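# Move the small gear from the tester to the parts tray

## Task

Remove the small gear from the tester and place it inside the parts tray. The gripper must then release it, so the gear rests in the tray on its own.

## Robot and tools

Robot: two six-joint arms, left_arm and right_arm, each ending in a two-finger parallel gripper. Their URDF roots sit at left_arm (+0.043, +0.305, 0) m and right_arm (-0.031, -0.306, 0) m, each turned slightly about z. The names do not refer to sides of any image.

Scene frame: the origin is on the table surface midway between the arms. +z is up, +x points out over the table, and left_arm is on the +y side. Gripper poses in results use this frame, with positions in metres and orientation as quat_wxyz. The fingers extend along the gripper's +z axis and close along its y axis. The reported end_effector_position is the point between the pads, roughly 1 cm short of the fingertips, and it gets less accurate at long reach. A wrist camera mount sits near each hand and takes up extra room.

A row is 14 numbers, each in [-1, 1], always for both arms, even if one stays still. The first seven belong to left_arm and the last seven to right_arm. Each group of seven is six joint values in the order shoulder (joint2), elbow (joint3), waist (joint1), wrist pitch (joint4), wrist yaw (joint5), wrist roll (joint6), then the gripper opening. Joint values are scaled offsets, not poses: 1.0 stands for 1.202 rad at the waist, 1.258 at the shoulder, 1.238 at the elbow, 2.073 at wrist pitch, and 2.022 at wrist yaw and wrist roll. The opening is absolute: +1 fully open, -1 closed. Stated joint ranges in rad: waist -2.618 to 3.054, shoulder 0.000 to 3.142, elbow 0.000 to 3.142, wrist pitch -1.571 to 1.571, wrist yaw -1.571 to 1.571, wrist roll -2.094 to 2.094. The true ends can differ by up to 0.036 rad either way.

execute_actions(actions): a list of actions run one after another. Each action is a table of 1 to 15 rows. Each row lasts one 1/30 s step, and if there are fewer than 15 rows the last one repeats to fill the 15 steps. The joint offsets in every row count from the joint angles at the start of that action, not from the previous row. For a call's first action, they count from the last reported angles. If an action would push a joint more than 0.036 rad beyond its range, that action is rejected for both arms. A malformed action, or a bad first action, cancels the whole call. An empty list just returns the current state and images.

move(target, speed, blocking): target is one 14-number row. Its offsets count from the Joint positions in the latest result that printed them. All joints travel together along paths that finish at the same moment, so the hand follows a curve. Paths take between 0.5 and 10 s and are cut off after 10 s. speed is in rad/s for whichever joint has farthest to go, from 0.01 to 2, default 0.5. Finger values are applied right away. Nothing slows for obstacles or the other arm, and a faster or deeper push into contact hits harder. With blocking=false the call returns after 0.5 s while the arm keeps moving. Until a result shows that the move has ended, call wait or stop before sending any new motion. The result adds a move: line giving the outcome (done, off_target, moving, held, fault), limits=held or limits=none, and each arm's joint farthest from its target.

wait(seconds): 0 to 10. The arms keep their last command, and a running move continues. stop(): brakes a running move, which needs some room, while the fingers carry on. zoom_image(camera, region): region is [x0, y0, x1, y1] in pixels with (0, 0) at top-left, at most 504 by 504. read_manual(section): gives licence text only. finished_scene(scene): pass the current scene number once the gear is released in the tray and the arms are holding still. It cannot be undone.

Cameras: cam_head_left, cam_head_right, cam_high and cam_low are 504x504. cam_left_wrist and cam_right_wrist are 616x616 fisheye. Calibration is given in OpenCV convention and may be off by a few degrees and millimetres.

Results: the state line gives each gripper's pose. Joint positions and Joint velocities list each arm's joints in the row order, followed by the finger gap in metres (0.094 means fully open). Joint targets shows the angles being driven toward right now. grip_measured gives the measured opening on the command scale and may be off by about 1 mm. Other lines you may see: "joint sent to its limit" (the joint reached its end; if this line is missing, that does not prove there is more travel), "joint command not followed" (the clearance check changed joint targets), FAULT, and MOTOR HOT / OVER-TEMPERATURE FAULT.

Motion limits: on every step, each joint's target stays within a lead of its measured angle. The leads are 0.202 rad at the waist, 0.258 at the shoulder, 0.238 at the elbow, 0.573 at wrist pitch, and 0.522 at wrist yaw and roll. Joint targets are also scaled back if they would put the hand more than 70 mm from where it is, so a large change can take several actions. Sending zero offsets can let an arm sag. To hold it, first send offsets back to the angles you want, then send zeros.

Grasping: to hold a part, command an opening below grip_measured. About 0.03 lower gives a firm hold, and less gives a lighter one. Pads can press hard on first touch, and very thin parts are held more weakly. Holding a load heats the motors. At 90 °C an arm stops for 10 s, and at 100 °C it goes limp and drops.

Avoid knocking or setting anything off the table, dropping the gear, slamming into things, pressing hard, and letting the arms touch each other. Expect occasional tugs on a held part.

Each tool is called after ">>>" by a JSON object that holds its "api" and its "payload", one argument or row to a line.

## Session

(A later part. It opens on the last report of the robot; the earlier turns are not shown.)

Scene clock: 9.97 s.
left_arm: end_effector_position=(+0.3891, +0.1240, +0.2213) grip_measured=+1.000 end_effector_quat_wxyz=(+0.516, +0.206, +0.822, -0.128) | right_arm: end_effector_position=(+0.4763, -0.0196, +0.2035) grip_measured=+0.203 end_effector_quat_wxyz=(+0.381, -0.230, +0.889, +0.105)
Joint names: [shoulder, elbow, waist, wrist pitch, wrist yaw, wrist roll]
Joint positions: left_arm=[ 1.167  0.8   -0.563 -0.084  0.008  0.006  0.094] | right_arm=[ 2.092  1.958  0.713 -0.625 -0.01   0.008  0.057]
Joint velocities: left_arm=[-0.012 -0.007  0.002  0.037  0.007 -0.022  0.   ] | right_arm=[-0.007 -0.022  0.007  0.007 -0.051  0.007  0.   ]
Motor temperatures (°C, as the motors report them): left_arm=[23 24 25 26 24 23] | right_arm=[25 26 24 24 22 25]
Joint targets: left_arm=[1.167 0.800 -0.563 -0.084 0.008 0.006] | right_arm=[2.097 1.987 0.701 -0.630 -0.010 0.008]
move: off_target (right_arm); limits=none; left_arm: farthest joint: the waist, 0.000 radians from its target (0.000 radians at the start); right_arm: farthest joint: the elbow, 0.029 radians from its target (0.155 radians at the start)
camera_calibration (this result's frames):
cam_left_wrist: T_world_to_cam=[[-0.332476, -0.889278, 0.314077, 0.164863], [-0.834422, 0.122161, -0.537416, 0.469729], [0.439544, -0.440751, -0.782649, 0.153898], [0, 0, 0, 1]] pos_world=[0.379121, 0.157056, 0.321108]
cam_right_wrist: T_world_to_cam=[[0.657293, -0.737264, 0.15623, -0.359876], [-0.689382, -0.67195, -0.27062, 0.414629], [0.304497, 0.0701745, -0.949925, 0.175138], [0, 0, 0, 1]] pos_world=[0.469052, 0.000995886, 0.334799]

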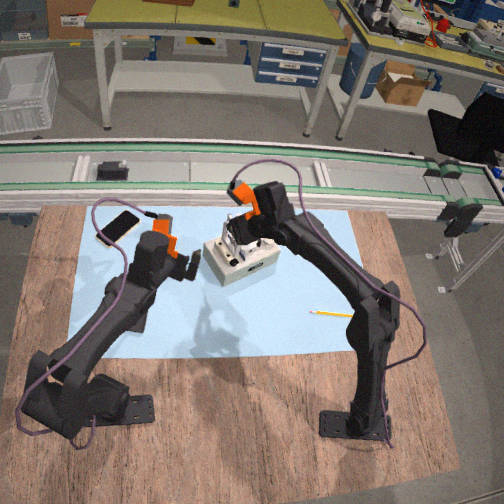

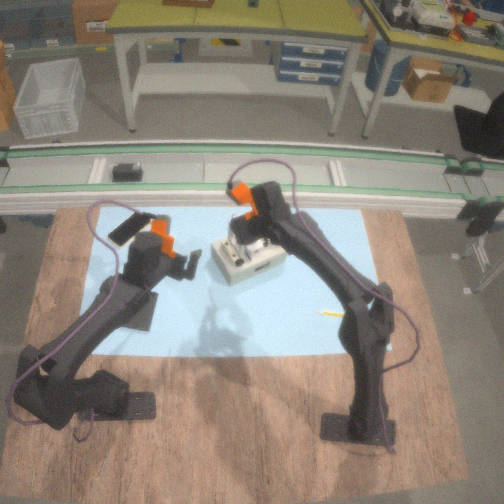

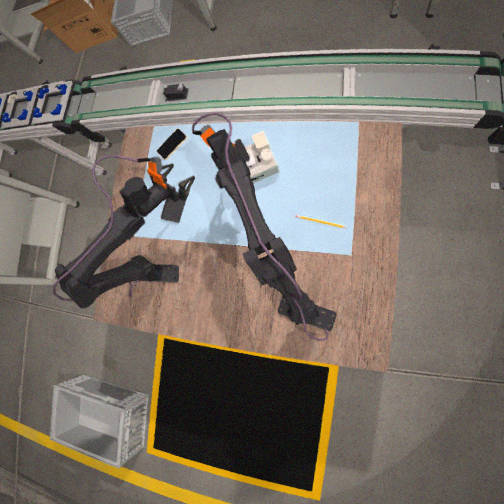

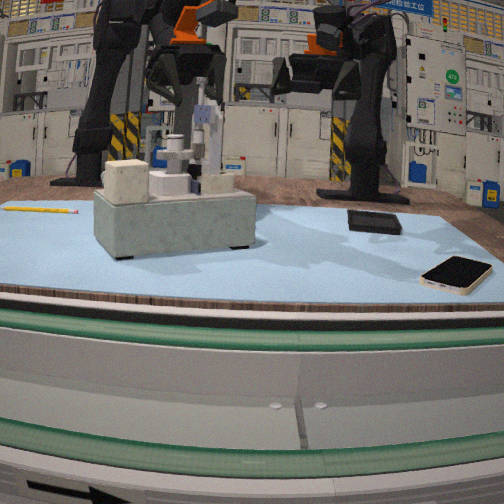

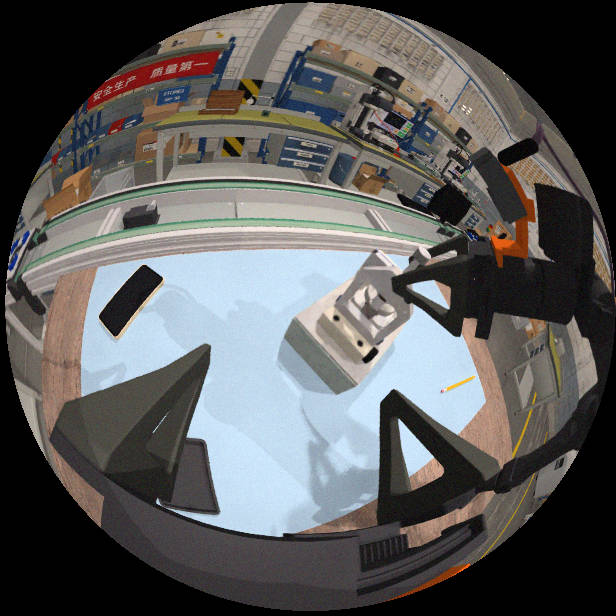

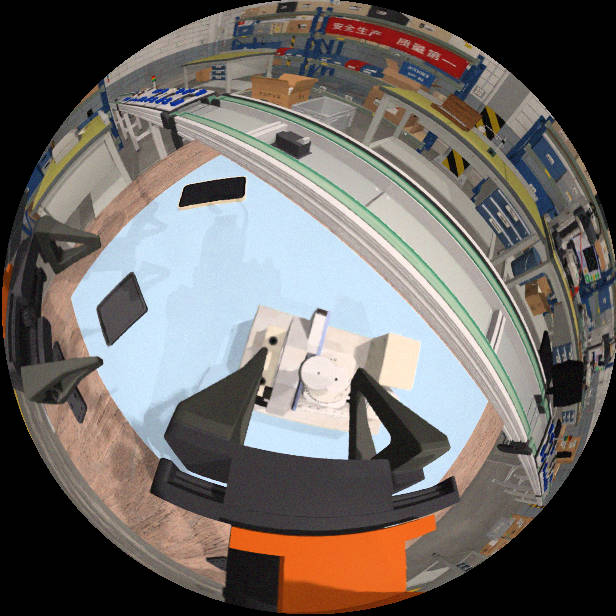

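>>> {"api": "execute_actions", "payload": {
  "actions": [
    [[0,0,0,0,0,0,1,0,0.02,0,0,0,0,-0.6]],
    [[0,0,0,0,0,0,1,0,0.02,0,0,0,0,-0.6]],
    [[0,0,0,0,0,0,1,0,0.05,0,0,0,0,-0.6]],
    [[0,0,0,0,0,0,1,0,0.05,0,0,0,0,-0.6]]
  ]
}}

>>> {"api": "zoom_image", "payload": {
  "camera": "cam_low",
  "region": [80, 20, 300, 240]
}}

Scene clock: 12.17 s.
left_arm: end_effector_position=(+0.3891, +0.1240, +0.2213) grip_measured=+1.000 end_effector_quat_wxyz=(+0.516, +0.206, +0.822, -0.128) | right_arm: end_effector_position=(+0.4728, -0.0123, +0.2041) grip_measured=-0.556 end_effector_quat_wxyz=(+0.371, -0.233, +0.892, +0.113)
Joint names: [shoulder, elbow, waist, wrist pitch, wrist yaw, wrist roll]
Joint positions: left_arm=[ 1.167  0.8   -0.563 -0.084  0.008  0.006  0.094] | right_arm=[ 2.11   2.001  0.723 -0.666 -0.024  0.017  0.021]
Joint velocities: left_arm=[-0.002 -0.012 -0.007  0.007 -0.022  0.095  0.   ] | right_arm=[-0.012 -0.002  0.007 -0.066  0.051  0.037 -0.001]
Motor temperatures (°C, as the motors report them): left_arm=[23 24 25 27 24 23] | right_arm=[25 26 24 24 22 25]
Joint targets: left_arm=[1.167 0.800 -0.563 -0.084 0.008 0.006] | right_arm=[2.101 2.042 0.723 -0.644 -0.024 0.016]
camera_calibration (this result's frames):
cam_left_wrist: T_world_to_cam=[[-0.332476, -0.889278, 0.314077, 0.164863], [-0.834422, 0.122161, -0.537416, 0.469729], [0.439544, -0.440751, -0.782649, 0.153898], [0, 0, 0, 1]] pos_world=[0.379121, 0.157056, 0.321108]
cam_right_wrist: T_world_to_cam=[[0.670296, -0.729456, 0.136373, -0.354278], [-0.686699, -0.679365, -0.258665, 0.41344], [0.281332, 0.0797347, -0.956292, 0.188622], [0, 0, 0, 1]] pos_world=[0.468315, 0.00740652, 0.335635]

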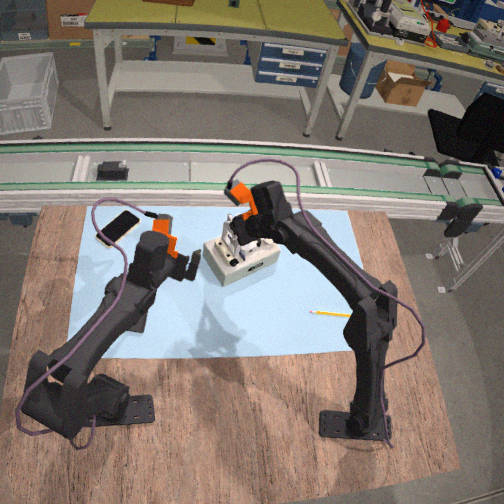

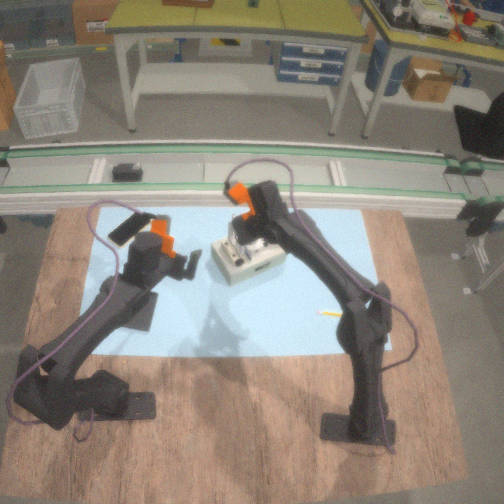

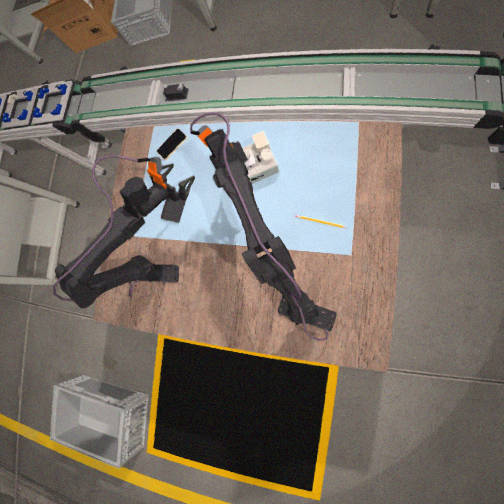

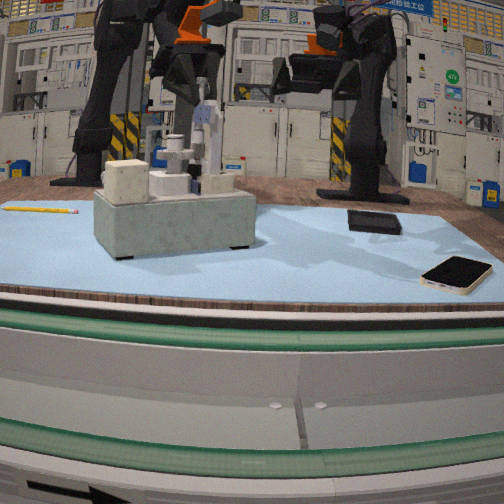

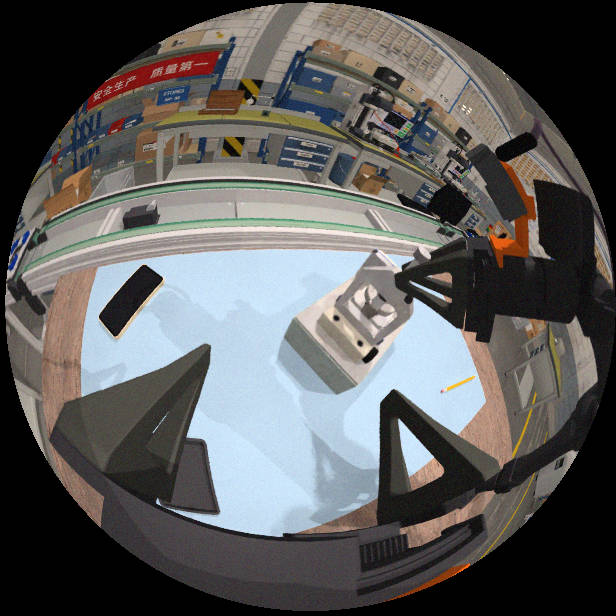

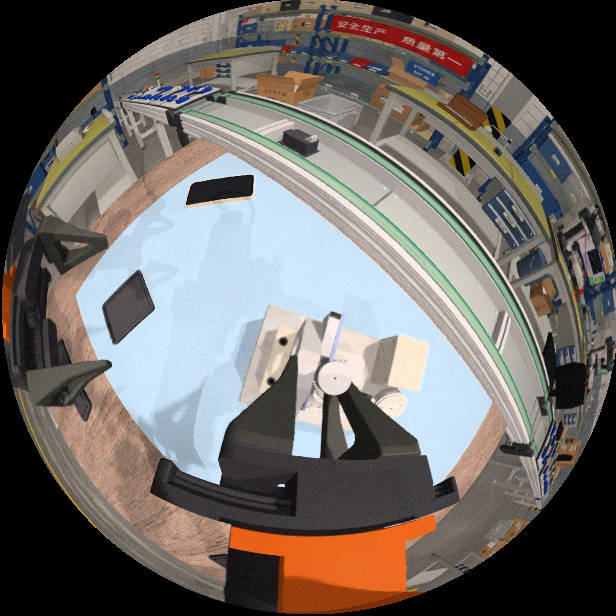

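Region (80, 20, 300, 240) of cam_low's 504x504 image, scaled by 2.291, with more detail than that image has.

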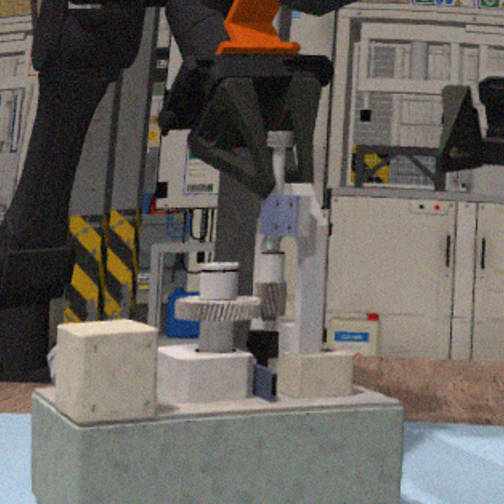

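>>> {"api": "move", "payload": {
  "target": [0,0,0,0,0,0,1,-0.03,0.06,0,-0.03,0,0,-0.62],
  "speed": 0.1
}}

>>> {"api": "zoom_image", "payload": {
  "camera": "cam_low",
  "region": [130, 40, 270, 200]
}}

>>> {"api": "zoom_image", "payload": {
  "camera": "cam_right_wrist",
  "region": [230, 280, 430, 460]
}}

Scene clock: 13.40 s.
left_arm: end_effector_position=(+0.3891, +0.1240, +0.2213) grip_measured=+1.000 end_effector_quat_wxyz=(+0.516, +0.206, +0.822, -0.128) | right_arm: end_effector_position=(+0.4723, -0.0126, +0.2051) grip_measured=-0.556 end_effector_quat_wxyz=(+0.366, -0.233, +0.894, +0.112)
Joint names: [shoulder, elbow, waist, wrist pitch, wrist yaw, wrist roll]
Joint positions: left_arm=[ 1.167  0.8   -0.563 -0.084  0.008  0.006  0.094] | right_arm=[ 2.118  2.024  0.723 -0.692 -0.024  0.019  0.021]
Joint velocities: left_arm=[-0.002 -0.002 -0.007  0.037 -0.066 -0.051  0.   ] | right_arm=[-0.012 -0.012 -0.007  0.022  0.022  0.051  0.   ]
Motor temperatures (°C, as the motors report them): left_arm=[23 25 25 27 24 23] | right_arm=[26 27 24 24 22 25]
Joint targets: left_arm=[1.167 0.800 -0.563 -0.084 0.008 0.006] | right_arm=[2.073 2.075 0.723 -0.729 -0.024 0.017]
move: off_target (right_arm); limits=none; left_arm: farthest joint: the waist, 0.000 radians from its target (0.000 radians at the start); right_arm: farthest joint: the elbow, 0.051 radians from its target (0.074 radians at the start)
camera_calibration (this result's frames):
cam_left_wrist: T_world_to_cam=[[-0.332476, -0.889278, 0.314077, 0.164863], [-0.834422, 0.122161, -0.537416, 0.469729], [0.439544, -0.440751, -0.782649, 0.153898], [0, 0, 0, 1]] pos_world=[0.379121, 0.157056, 0.321108]
cam_right_wrist: T_world_to_cam=[[0.670617, -0.729825, 0.132775, -0.353691], [-0.690065, -0.679443, -0.249336, 0.412792], [0.272184, 0.0755855, -0.959272, 0.194586], [0, 0, 0, 1]] pos_world=[0.469081, 0.00762811, 0.336546]

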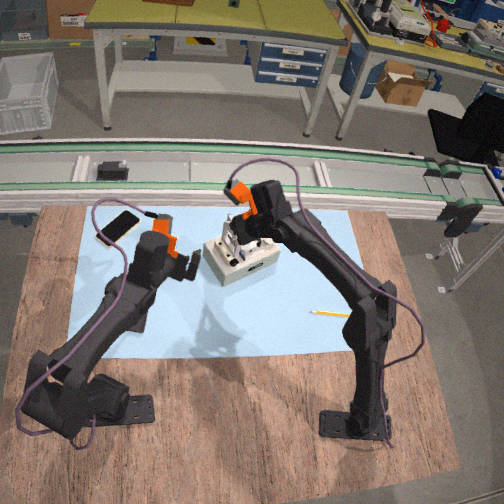

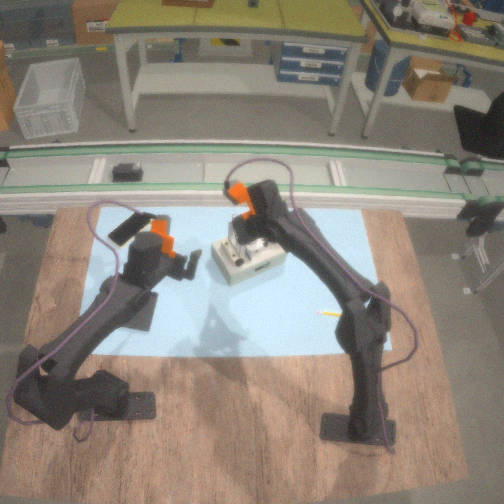

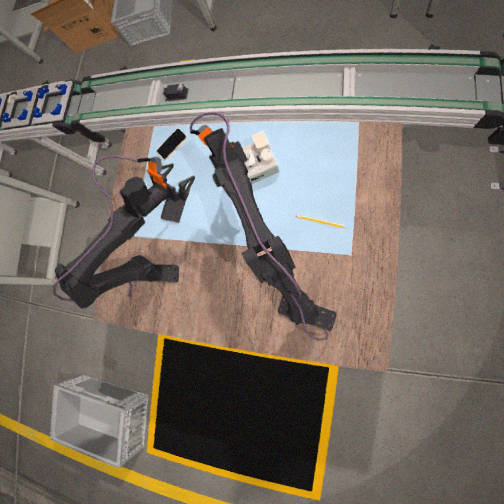

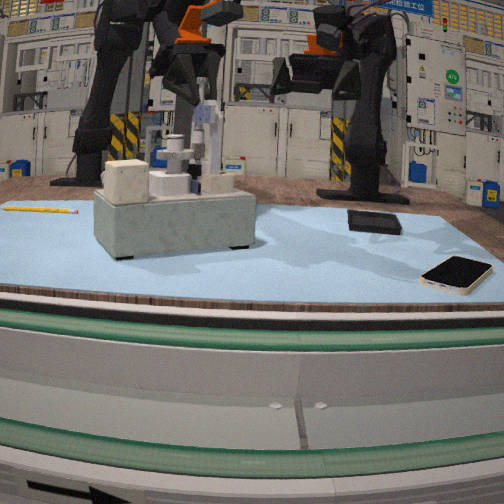

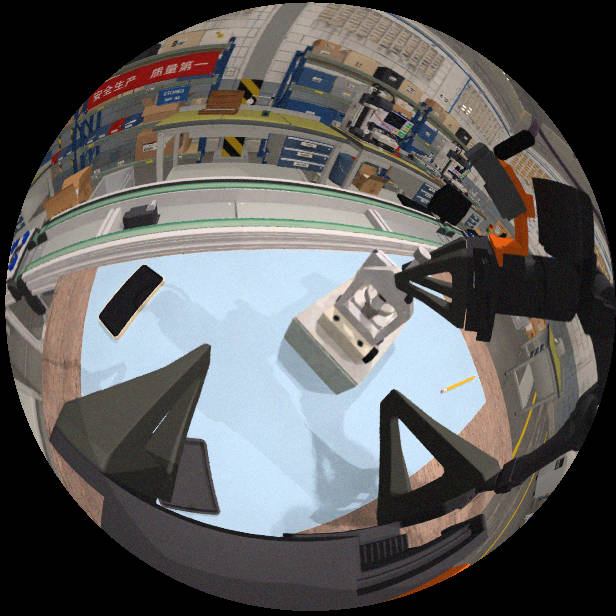

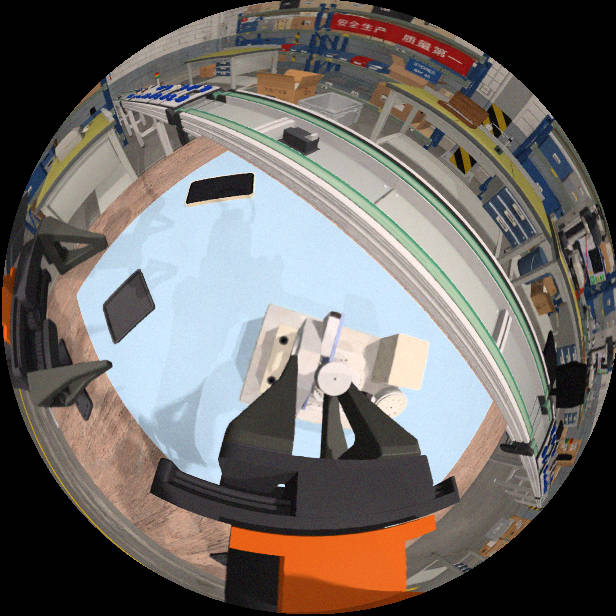

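Region (130, 40, 270, 200) of cam_low's 504x504 image, scaled by 3.150, with more detail than that image has; it fills the left 441 columns of this view, and the rest is white.

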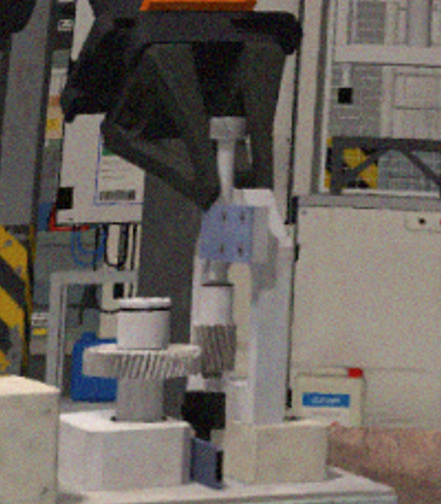

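Region (230, 280, 430, 460) of cam_right_wrist's 616x616 image, scaled by 2.520, with more detail than that image has; it fills the top 454 rows of this view, and the rest is white.

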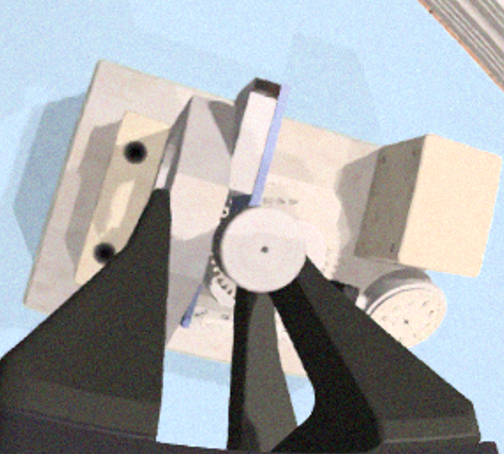

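>>> {"api": "move", "payload": {
  "target": [0,0,0,0,0,0,1,0,0,0,0,0,0,-0.2],
  "speed": 0.1
}}

>>> {"api": "move", "payload": {
  "target": [0,0,0,0,0,0,1,-0.01,0.045,-0.02,0,0,0,-0.2],
  "speed": 0.1
}}

>>> {"api": "zoom_image", "payload": {
  "camera": "cam_low",
  "region": [130, 40, 270, 200]
}}

>>> {"api": "zoom_image", "payload": {
  "camera": "cam_right_wrist",
  "region": [230, 280, 430, 460]
}}

Scene clock: 14.27 s.
left_arm: end_effector_position=(+0.3891, +0.1240, +0.2213) grip_measured=+1.000 end_effector_quat_wxyz=(+0.516, +0.206, +0.822, -0.128) | right_arm: end_effector_position=(+0.4725, -0.0126, +0.2034) grip_measured=-0.203 end_effector_quat_wxyz=(+0.365, -0.233, +0.895, +0.112)
Joint names: [shoulder, elbow, waist, wrist pitch, wrist yaw, wrist roll]
Joint positions: left_arm=[ 1.167  0.8   -0.563 -0.084  0.008  0.006  0.094] | right_arm=[ 2.121  2.024  0.723 -0.692 -0.024  0.019  0.037]
Joint velocities: left_arm=[-0.002  0.002  0.002  0.007 -0.037 -0.037  0.   ] | right_arm=[ 0.002  0.002 -0.002 -0.037  0.007 -0.066  0.001]
Motor temperatures (°C, as the motors report them): left_arm=[23 25 25 27 24 23] | right_arm=[27 27 24 25 22 25]
Joint targets: left_arm=[1.167 0.800 -0.563 -0.084 0.008 0.006] | right_arm=[2.118 2.024 0.723 -0.692 -0.024 0.019]
move: done; limits=none; left_arm: farthest joint: the waist, 0.000 radians from its target (0.000 radians at the start); right_arm: farthest joint: the shoulder, 0.003 radians from its target (0.000 radians at the start)
camera_calibration (this result's frames):
cam_left_wrist: T_world_to_cam=[[-0.332476, -0.889278, 0.314077, 0.164863], [-0.834422, 0.122161, -0.537416, 0.469729], [0.439544, -0.440751, -0.782649, 0.153898], [0, 0, 0, 1]] pos_world=[0.379121, 0.157056, 0.321108]
cam_right_wrist: T_world_to_cam=[[0.670754, -0.729774, 0.13236, -0.353555], [-0.690872, -0.67969, -0.246411, 0.412308], [0.269788, 0.0738374, -0.960085, 0.194211], [0, 0, 0, 1]] pos_world=[0.469604, 0.00788645, 0.334852]

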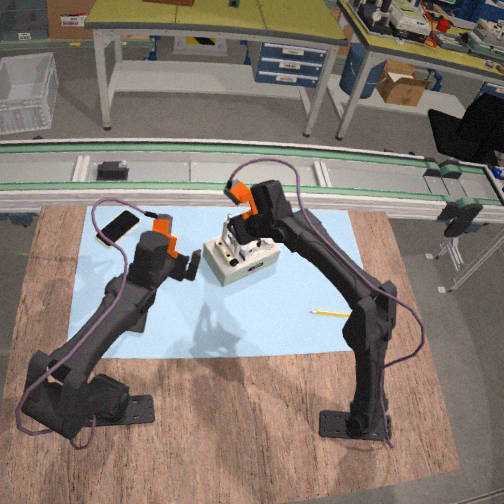

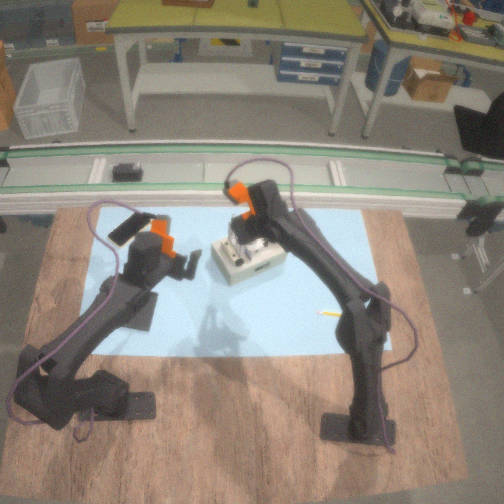

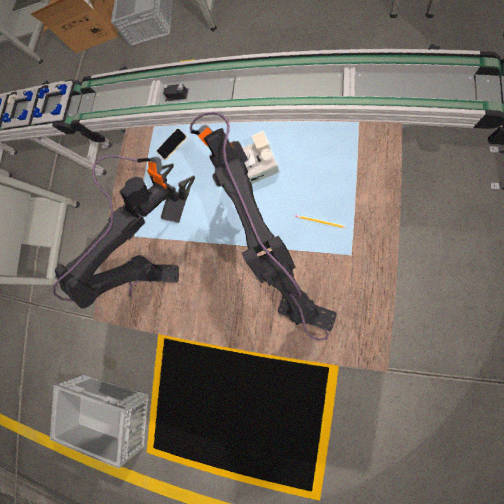

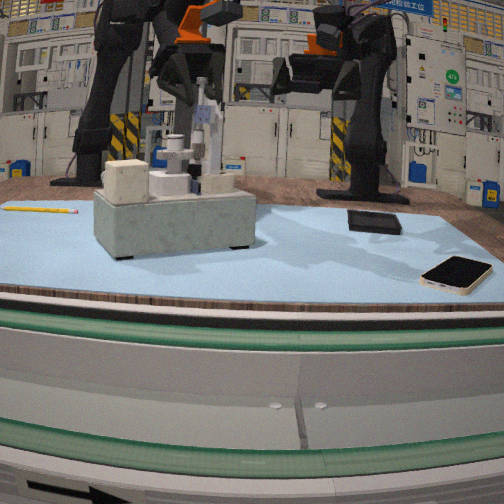

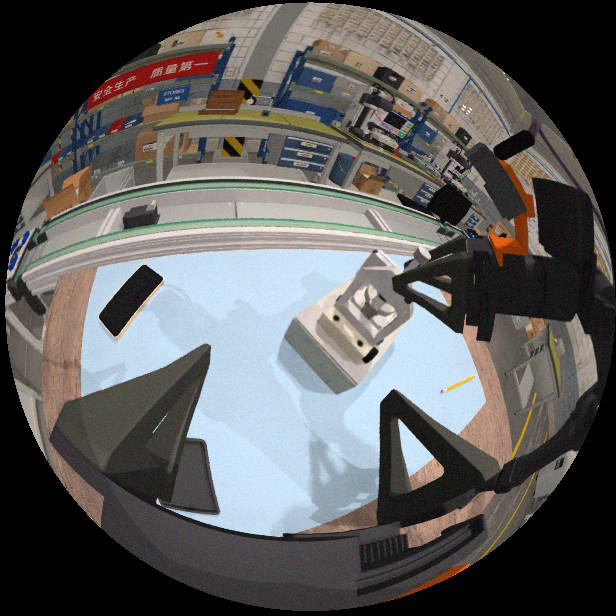

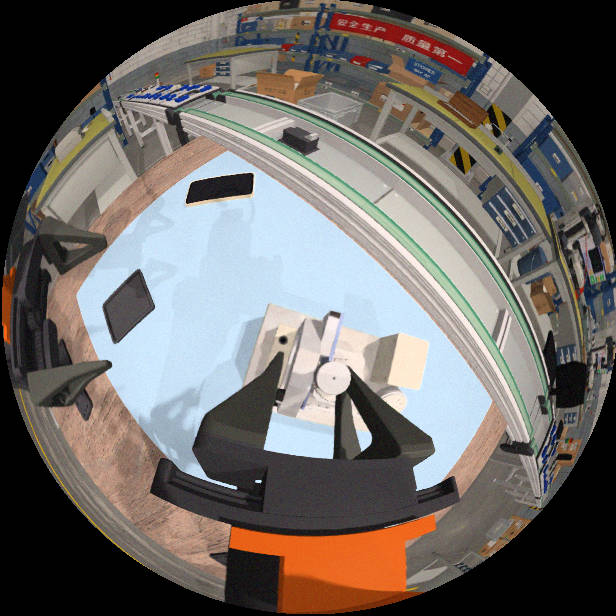

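Scene clock: 15.17 s.
left_arm: end_effector_position=(+0.3891, +0.1240, +0.2213) grip_measured=+1.000 end_effector_quat_wxyz=(+0.516, +0.206, +0.822, -0.128) | right_arm: end_effector_position=(+0.4802, -0.0190, +0.2153) grip_measured=-0.203 end_effector_quat_wxyz=(+0.377, -0.224, +0.891, +0.112)
Joint names: [shoulder, elbow, waist, wrist pitch, wrist yaw, wrist roll]
Joint positions: left_arm=[ 1.167  0.8   -0.563 -0.084  0.008  0.006  0.094] | right_arm=[ 2.121  2.052  0.707 -0.694 -0.024  0.019  0.037]
Joint velocities: left_arm=[ 0.007  0.022 -0.007  0.037 -0.081  0.022  0.   ] | right_arm=[-0.002 -0.017 -0.017  0.007 -0.037 -0.037 -0.   ]
Motor temperatures (°C, as the motors report them): left_arm=[23 25 25 27 24 23] | right_arm=[27 27 24 25 22 25]
Joint targets: left_arm=[1.167 0.800 -0.563 -0.084 0.008 0.006] | right_arm=[2.108 2.080 0.699 -0.692 -0.024 0.019]
move: off_target (right_arm); limits=none; left_arm: farthest joint: the waist, 0.000 radians from its target (0.000 radians at the start); right_arm: farthest joint: the elbow, 0.027 radians from its target (0.056 radians at the start)
camera_calibration (this result's frames):
cam_left_wrist: T_world_to_cam=[[-0.332476, -0.889278, 0.314077, 0.164863], [-0.834422, 0.122161, -0.537416, 0.469729], [0.439544, -0.440751, -0.782649, 0.153898], [0, 0, 0, 1]] pos_world=[0.379121, 0.157056, 0.321108]
cam_right_wrist: T_world_to_cam=[[0.655808, -0.742165, 0.138227, -0.359302], [-0.695612, -0.665208, -0.271335, 0.424117], [0.293325, 0.0817911, -0.952508, 0.191212], [0, 0, 0, 1]] pos_world=[0.474567, -0.000174915, 0.346874]

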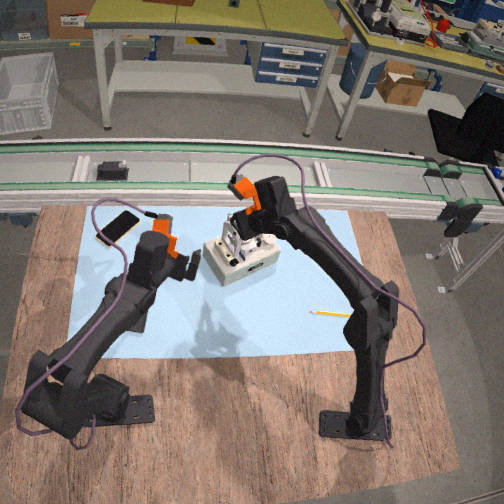

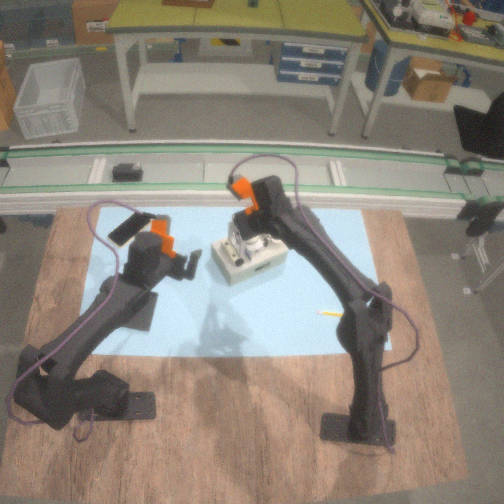

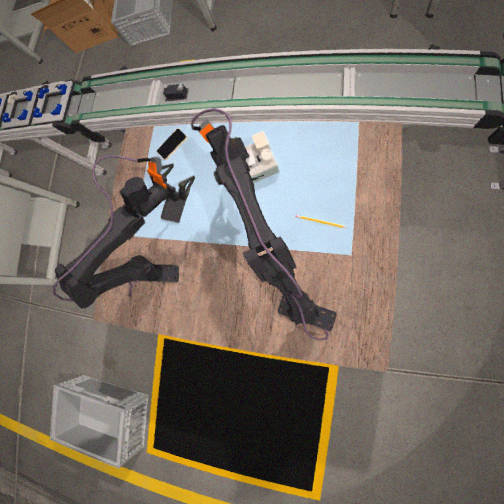

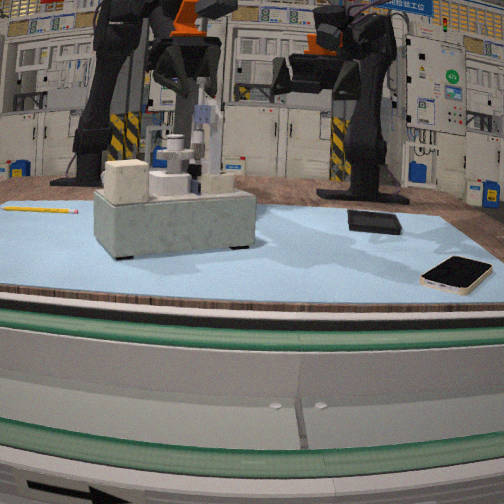

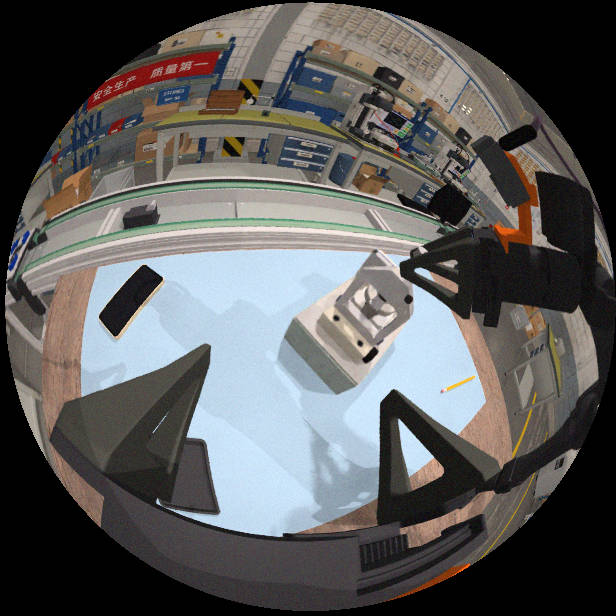

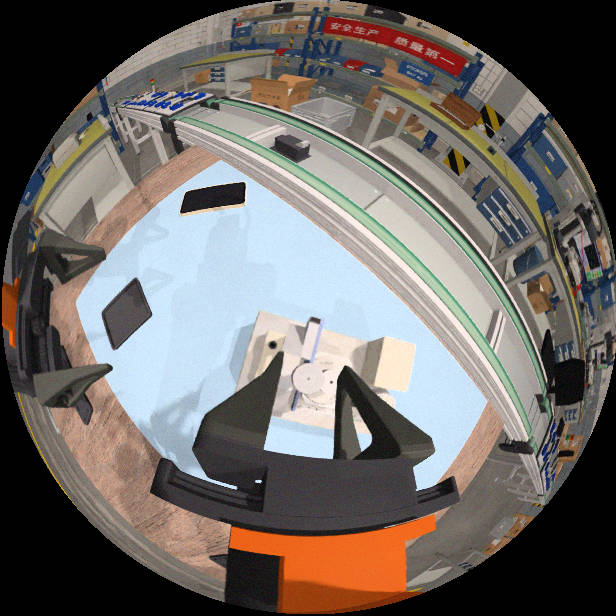

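Region (130, 40, 270, 200) of cam_low's 504x504 image, scaled by 3.150, with more detail than that image has; it fills the left 441 columns of this view, and the rest is white.

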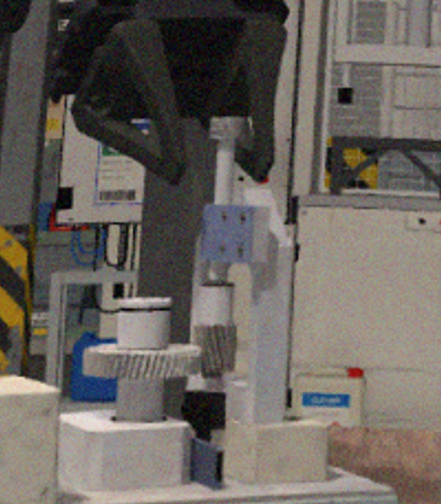

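Region (230, 280, 430, 460) of cam_right_wrist's 616x616 image, scaled by 2.520, with more detail than that image has; it fills the top 454 rows of this view, and the rest is white.

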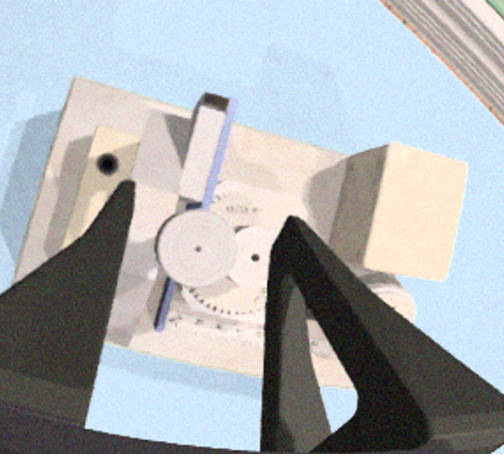

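Centered, tips just below the knob. Close and lift.

>>> {"api": "move", "payload": {
  "target": [0,0,0,0,0,0,1,0,0.015,0,0,0,0,-0.75],
  "speed": 0.1
}}

>>> {"api": "move", "payload": {
  "target": [0,0,0,0,0,0,1,-0.03,0.04,0,-0.01,0,0,-0.75],
  "speed": 0.1
}}

>>> {"api": "zoom_image", "payload": {
  "camera": "cam_low",
  "region": [130, 40, 270, 200]
}}

Scene clock: 16.00 s.
left_arm: end_effector_position=(+0.3891, +0.1240, +0.2213) grip_measured=+1.000 end_effector_quat_wxyz=(+0.516, +0.206, +0.822, -0.128) | right_arm: end_effector_position=(+0.4778, -0.0148, +0.2154) grip_measured=-0.711 end_effector_quat_wxyz=(+0.376, -0.228, +0.890, +0.117)
Joint names: [shoulder, elbow, waist, wrist pitch, wrist yaw, wrist roll]
Joint positions: left_arm=[ 1.167  0.8   -0.563 -0.084  0.008  0.006  0.094] | right_arm=[ 2.121  2.052  0.712 -0.693 -0.033  0.019  0.014]
Joint velocities: left_arm=[-0.007  0.017 -0.017 -0.022 -0.037 -0.022  0.   ] | right_arm=[ 0.002  0.027 -0.002  0.051 -0.051  0.022 -0.   ]
Motor temperatures (°C, as the motors report them): left_arm=[23 25 25 27 24 23] | right_arm=[27 27 24 25 22 25]
Joint targets: left_arm=[1.167 0.800 -0.563 -0.084 0.008 0.006] | right_arm=[2.121 2.071 0.707 -0.694 -0.024 0.019]
move: done; limits=none; left_arm: farthest joint: the waist, 0.000 radians from its target (0.000 radians at the start); right_arm: farthest joint: the elbow, 0.018 radians from its target (0.018 radians at the start)
camera_calibration (this result's frames):
cam_left_wrist: T_world_to_cam=[[-0.332476, -0.889278, 0.314077, 0.164863], [-0.834422, 0.122161, -0.537416, 0.469729], [0.439544, -0.440751, -0.782649, 0.153898], [0, 0, 0, 1]] pos_world=[0.379121, 0.157056, 0.321108]
cam_right_wrist: T_world_to_cam=[[0.665234, -0.734882, 0.131954, -0.357692], [-0.688202, -0.672059, -0.27334, 0.422121], [0.289554, 0.0910239, -0.952824, 0.193655], [0, 0, 0, 1]] pos_world=[0.47238, 0.00320147, 0.347101]

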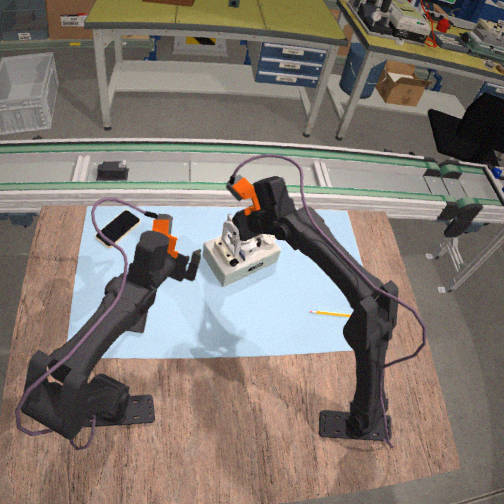

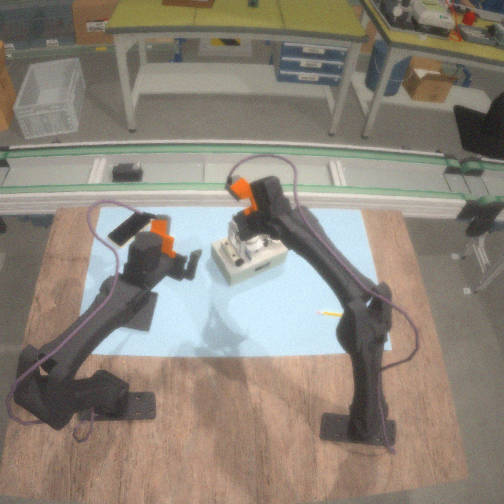

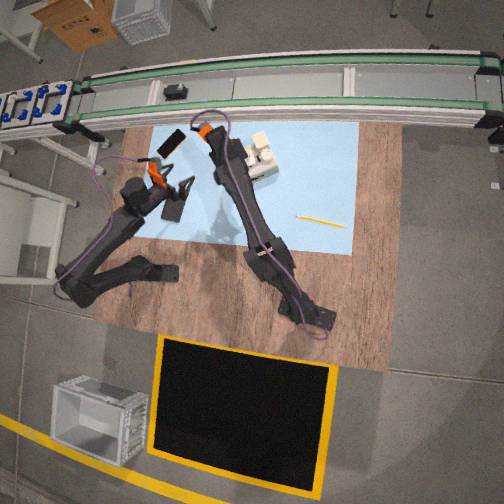

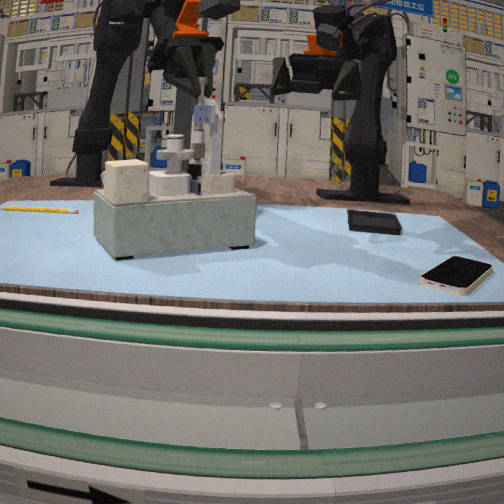

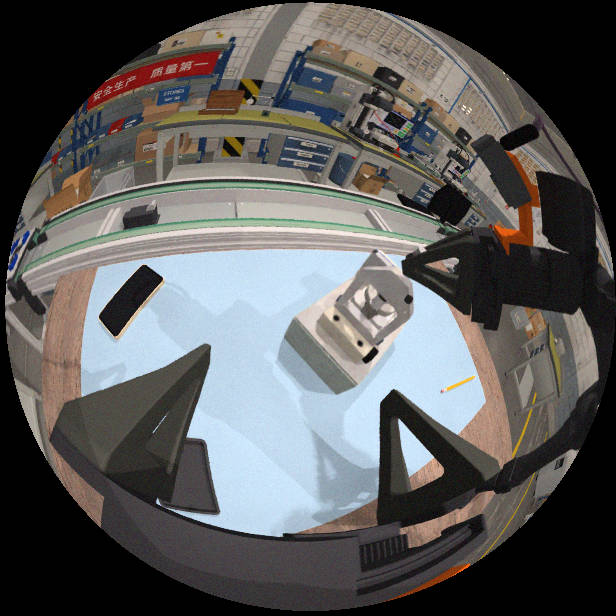

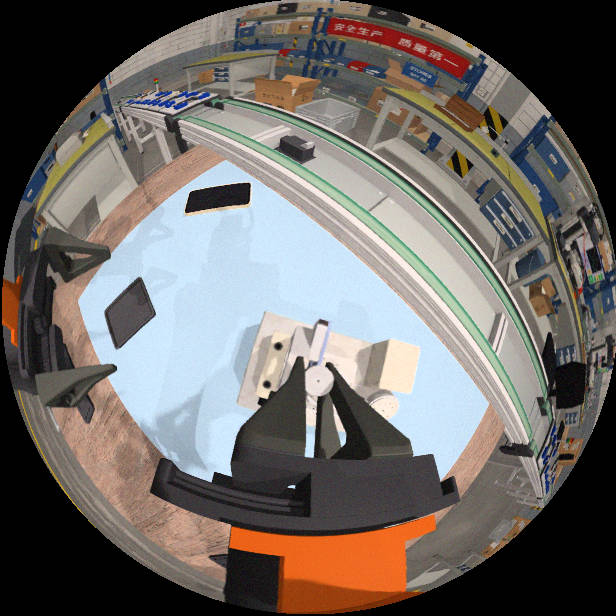

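Scene clock: 16.73 s.
left_arm: end_effector_position=(+0.3891, +0.1240, +0.2213) grip_measured=+1.000 end_effector_quat_wxyz=(+0.516, +0.206, +0.822, -0.128) | right_arm: end_effector_position=(+0.4776, -0.0148, +0.2166) grip_measured=-0.711 end_effector_quat_wxyz=(+0.376, -0.229, +0.890, +0.117)
Joint names: [shoulder, elbow, waist, wrist pitch, wrist yaw, wrist roll]
Joint positions: left_arm=[ 1.167  0.8   -0.563 -0.084  0.008  0.006  0.094] | right_arm=[ 2.121  2.057  0.712 -0.698 -0.034  0.019  0.014]
Joint velocities: left_arm=[-0.007 -0.017 -0.007  0.051  0.022  0.007  0.   ] | right_arm=[ 0.017 -0.002 -0.002 -0.081  0.007 -0.022  0.   ]
Motor temperatures (°C, as the motors report them): left_arm=[23 25 25 27 24 23] | right_arm=[28 27 24 25 22 25]
Joint targets: left_arm=[1.167 0.800 -0.563 -0.084 0.008 0.006] | right_arm=[2.083 2.102 0.712 -0.714 -0.033 0.019]
move: off_target (right_arm); limits=none; left_arm: farthest joint: the waist, 0.000 radians from its target (0.000 radians at the start); right_arm: farthest joint: the elbow, 0.044 radians from its target (0.049 radians at the start)
camera_calibration (this result's frames):
cam_left_wrist: T_world_to_cam=[[-0.332476, -0.889278, 0.314077, 0.164863], [-0.834422, 0.122161, -0.537416, 0.469729], [0.439544, -0.440751, -0.782649, 0.153898], [0, 0, 0, 1]] pos_world=[0.379121, 0.157056, 0.321108]
cam_right_wrist: T_world_to_cam=[[0.665454, -0.734729, 0.1317, -0.357788], [-0.688051, -0.672186, -0.273407, 0.422213], [0.289407, 0.0913231, -0.95284, 0.194978], [0, 0, 0, 1]] pos_world=[0.472168, 0.0031229, 0.348339]

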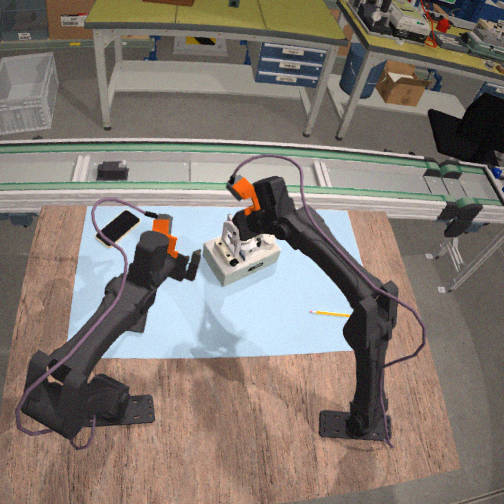

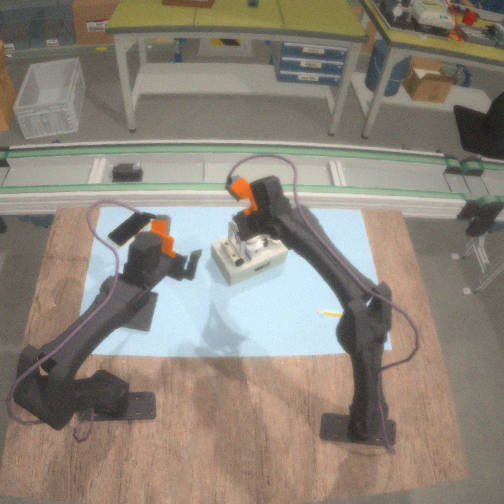

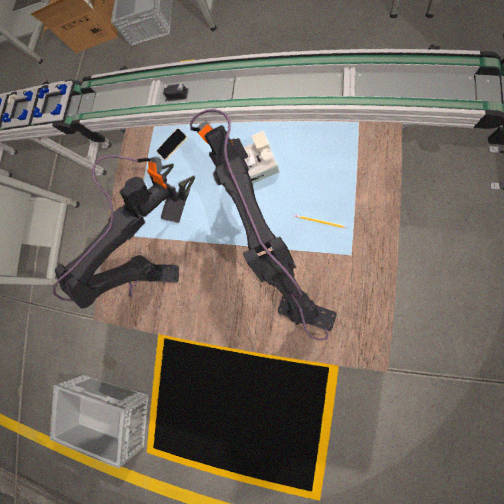

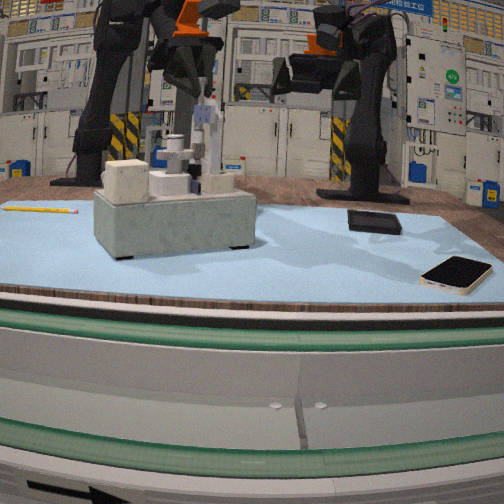

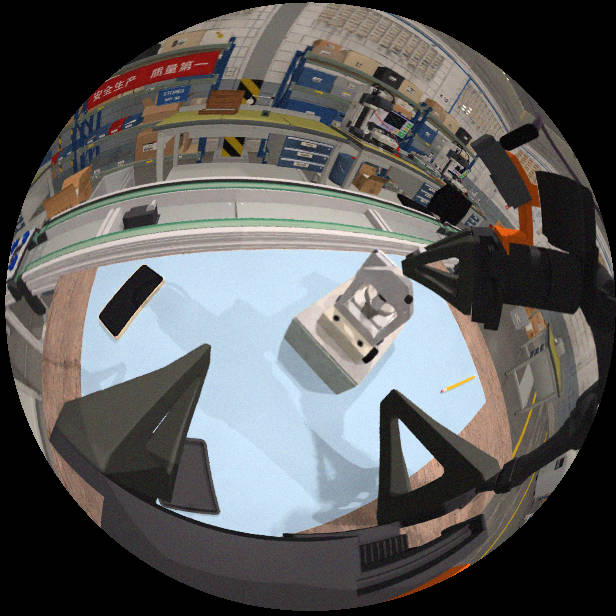

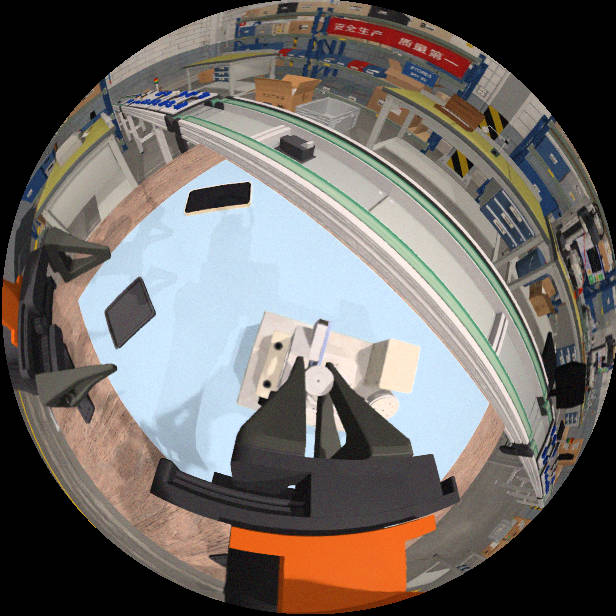

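Region (130, 40, 270, 200) of cam_low's 504x504 image, scaled by 3.150, with more detail than that image has; it fills the left 441 columns of this view, and the rest is white.

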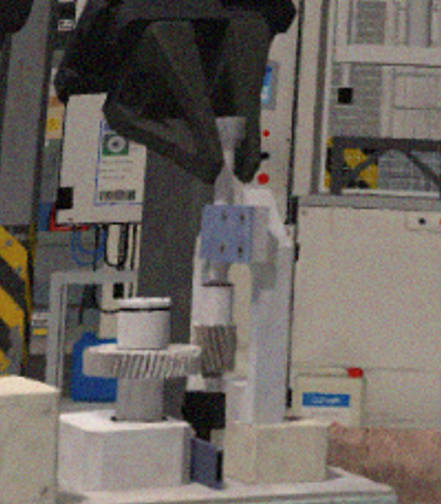

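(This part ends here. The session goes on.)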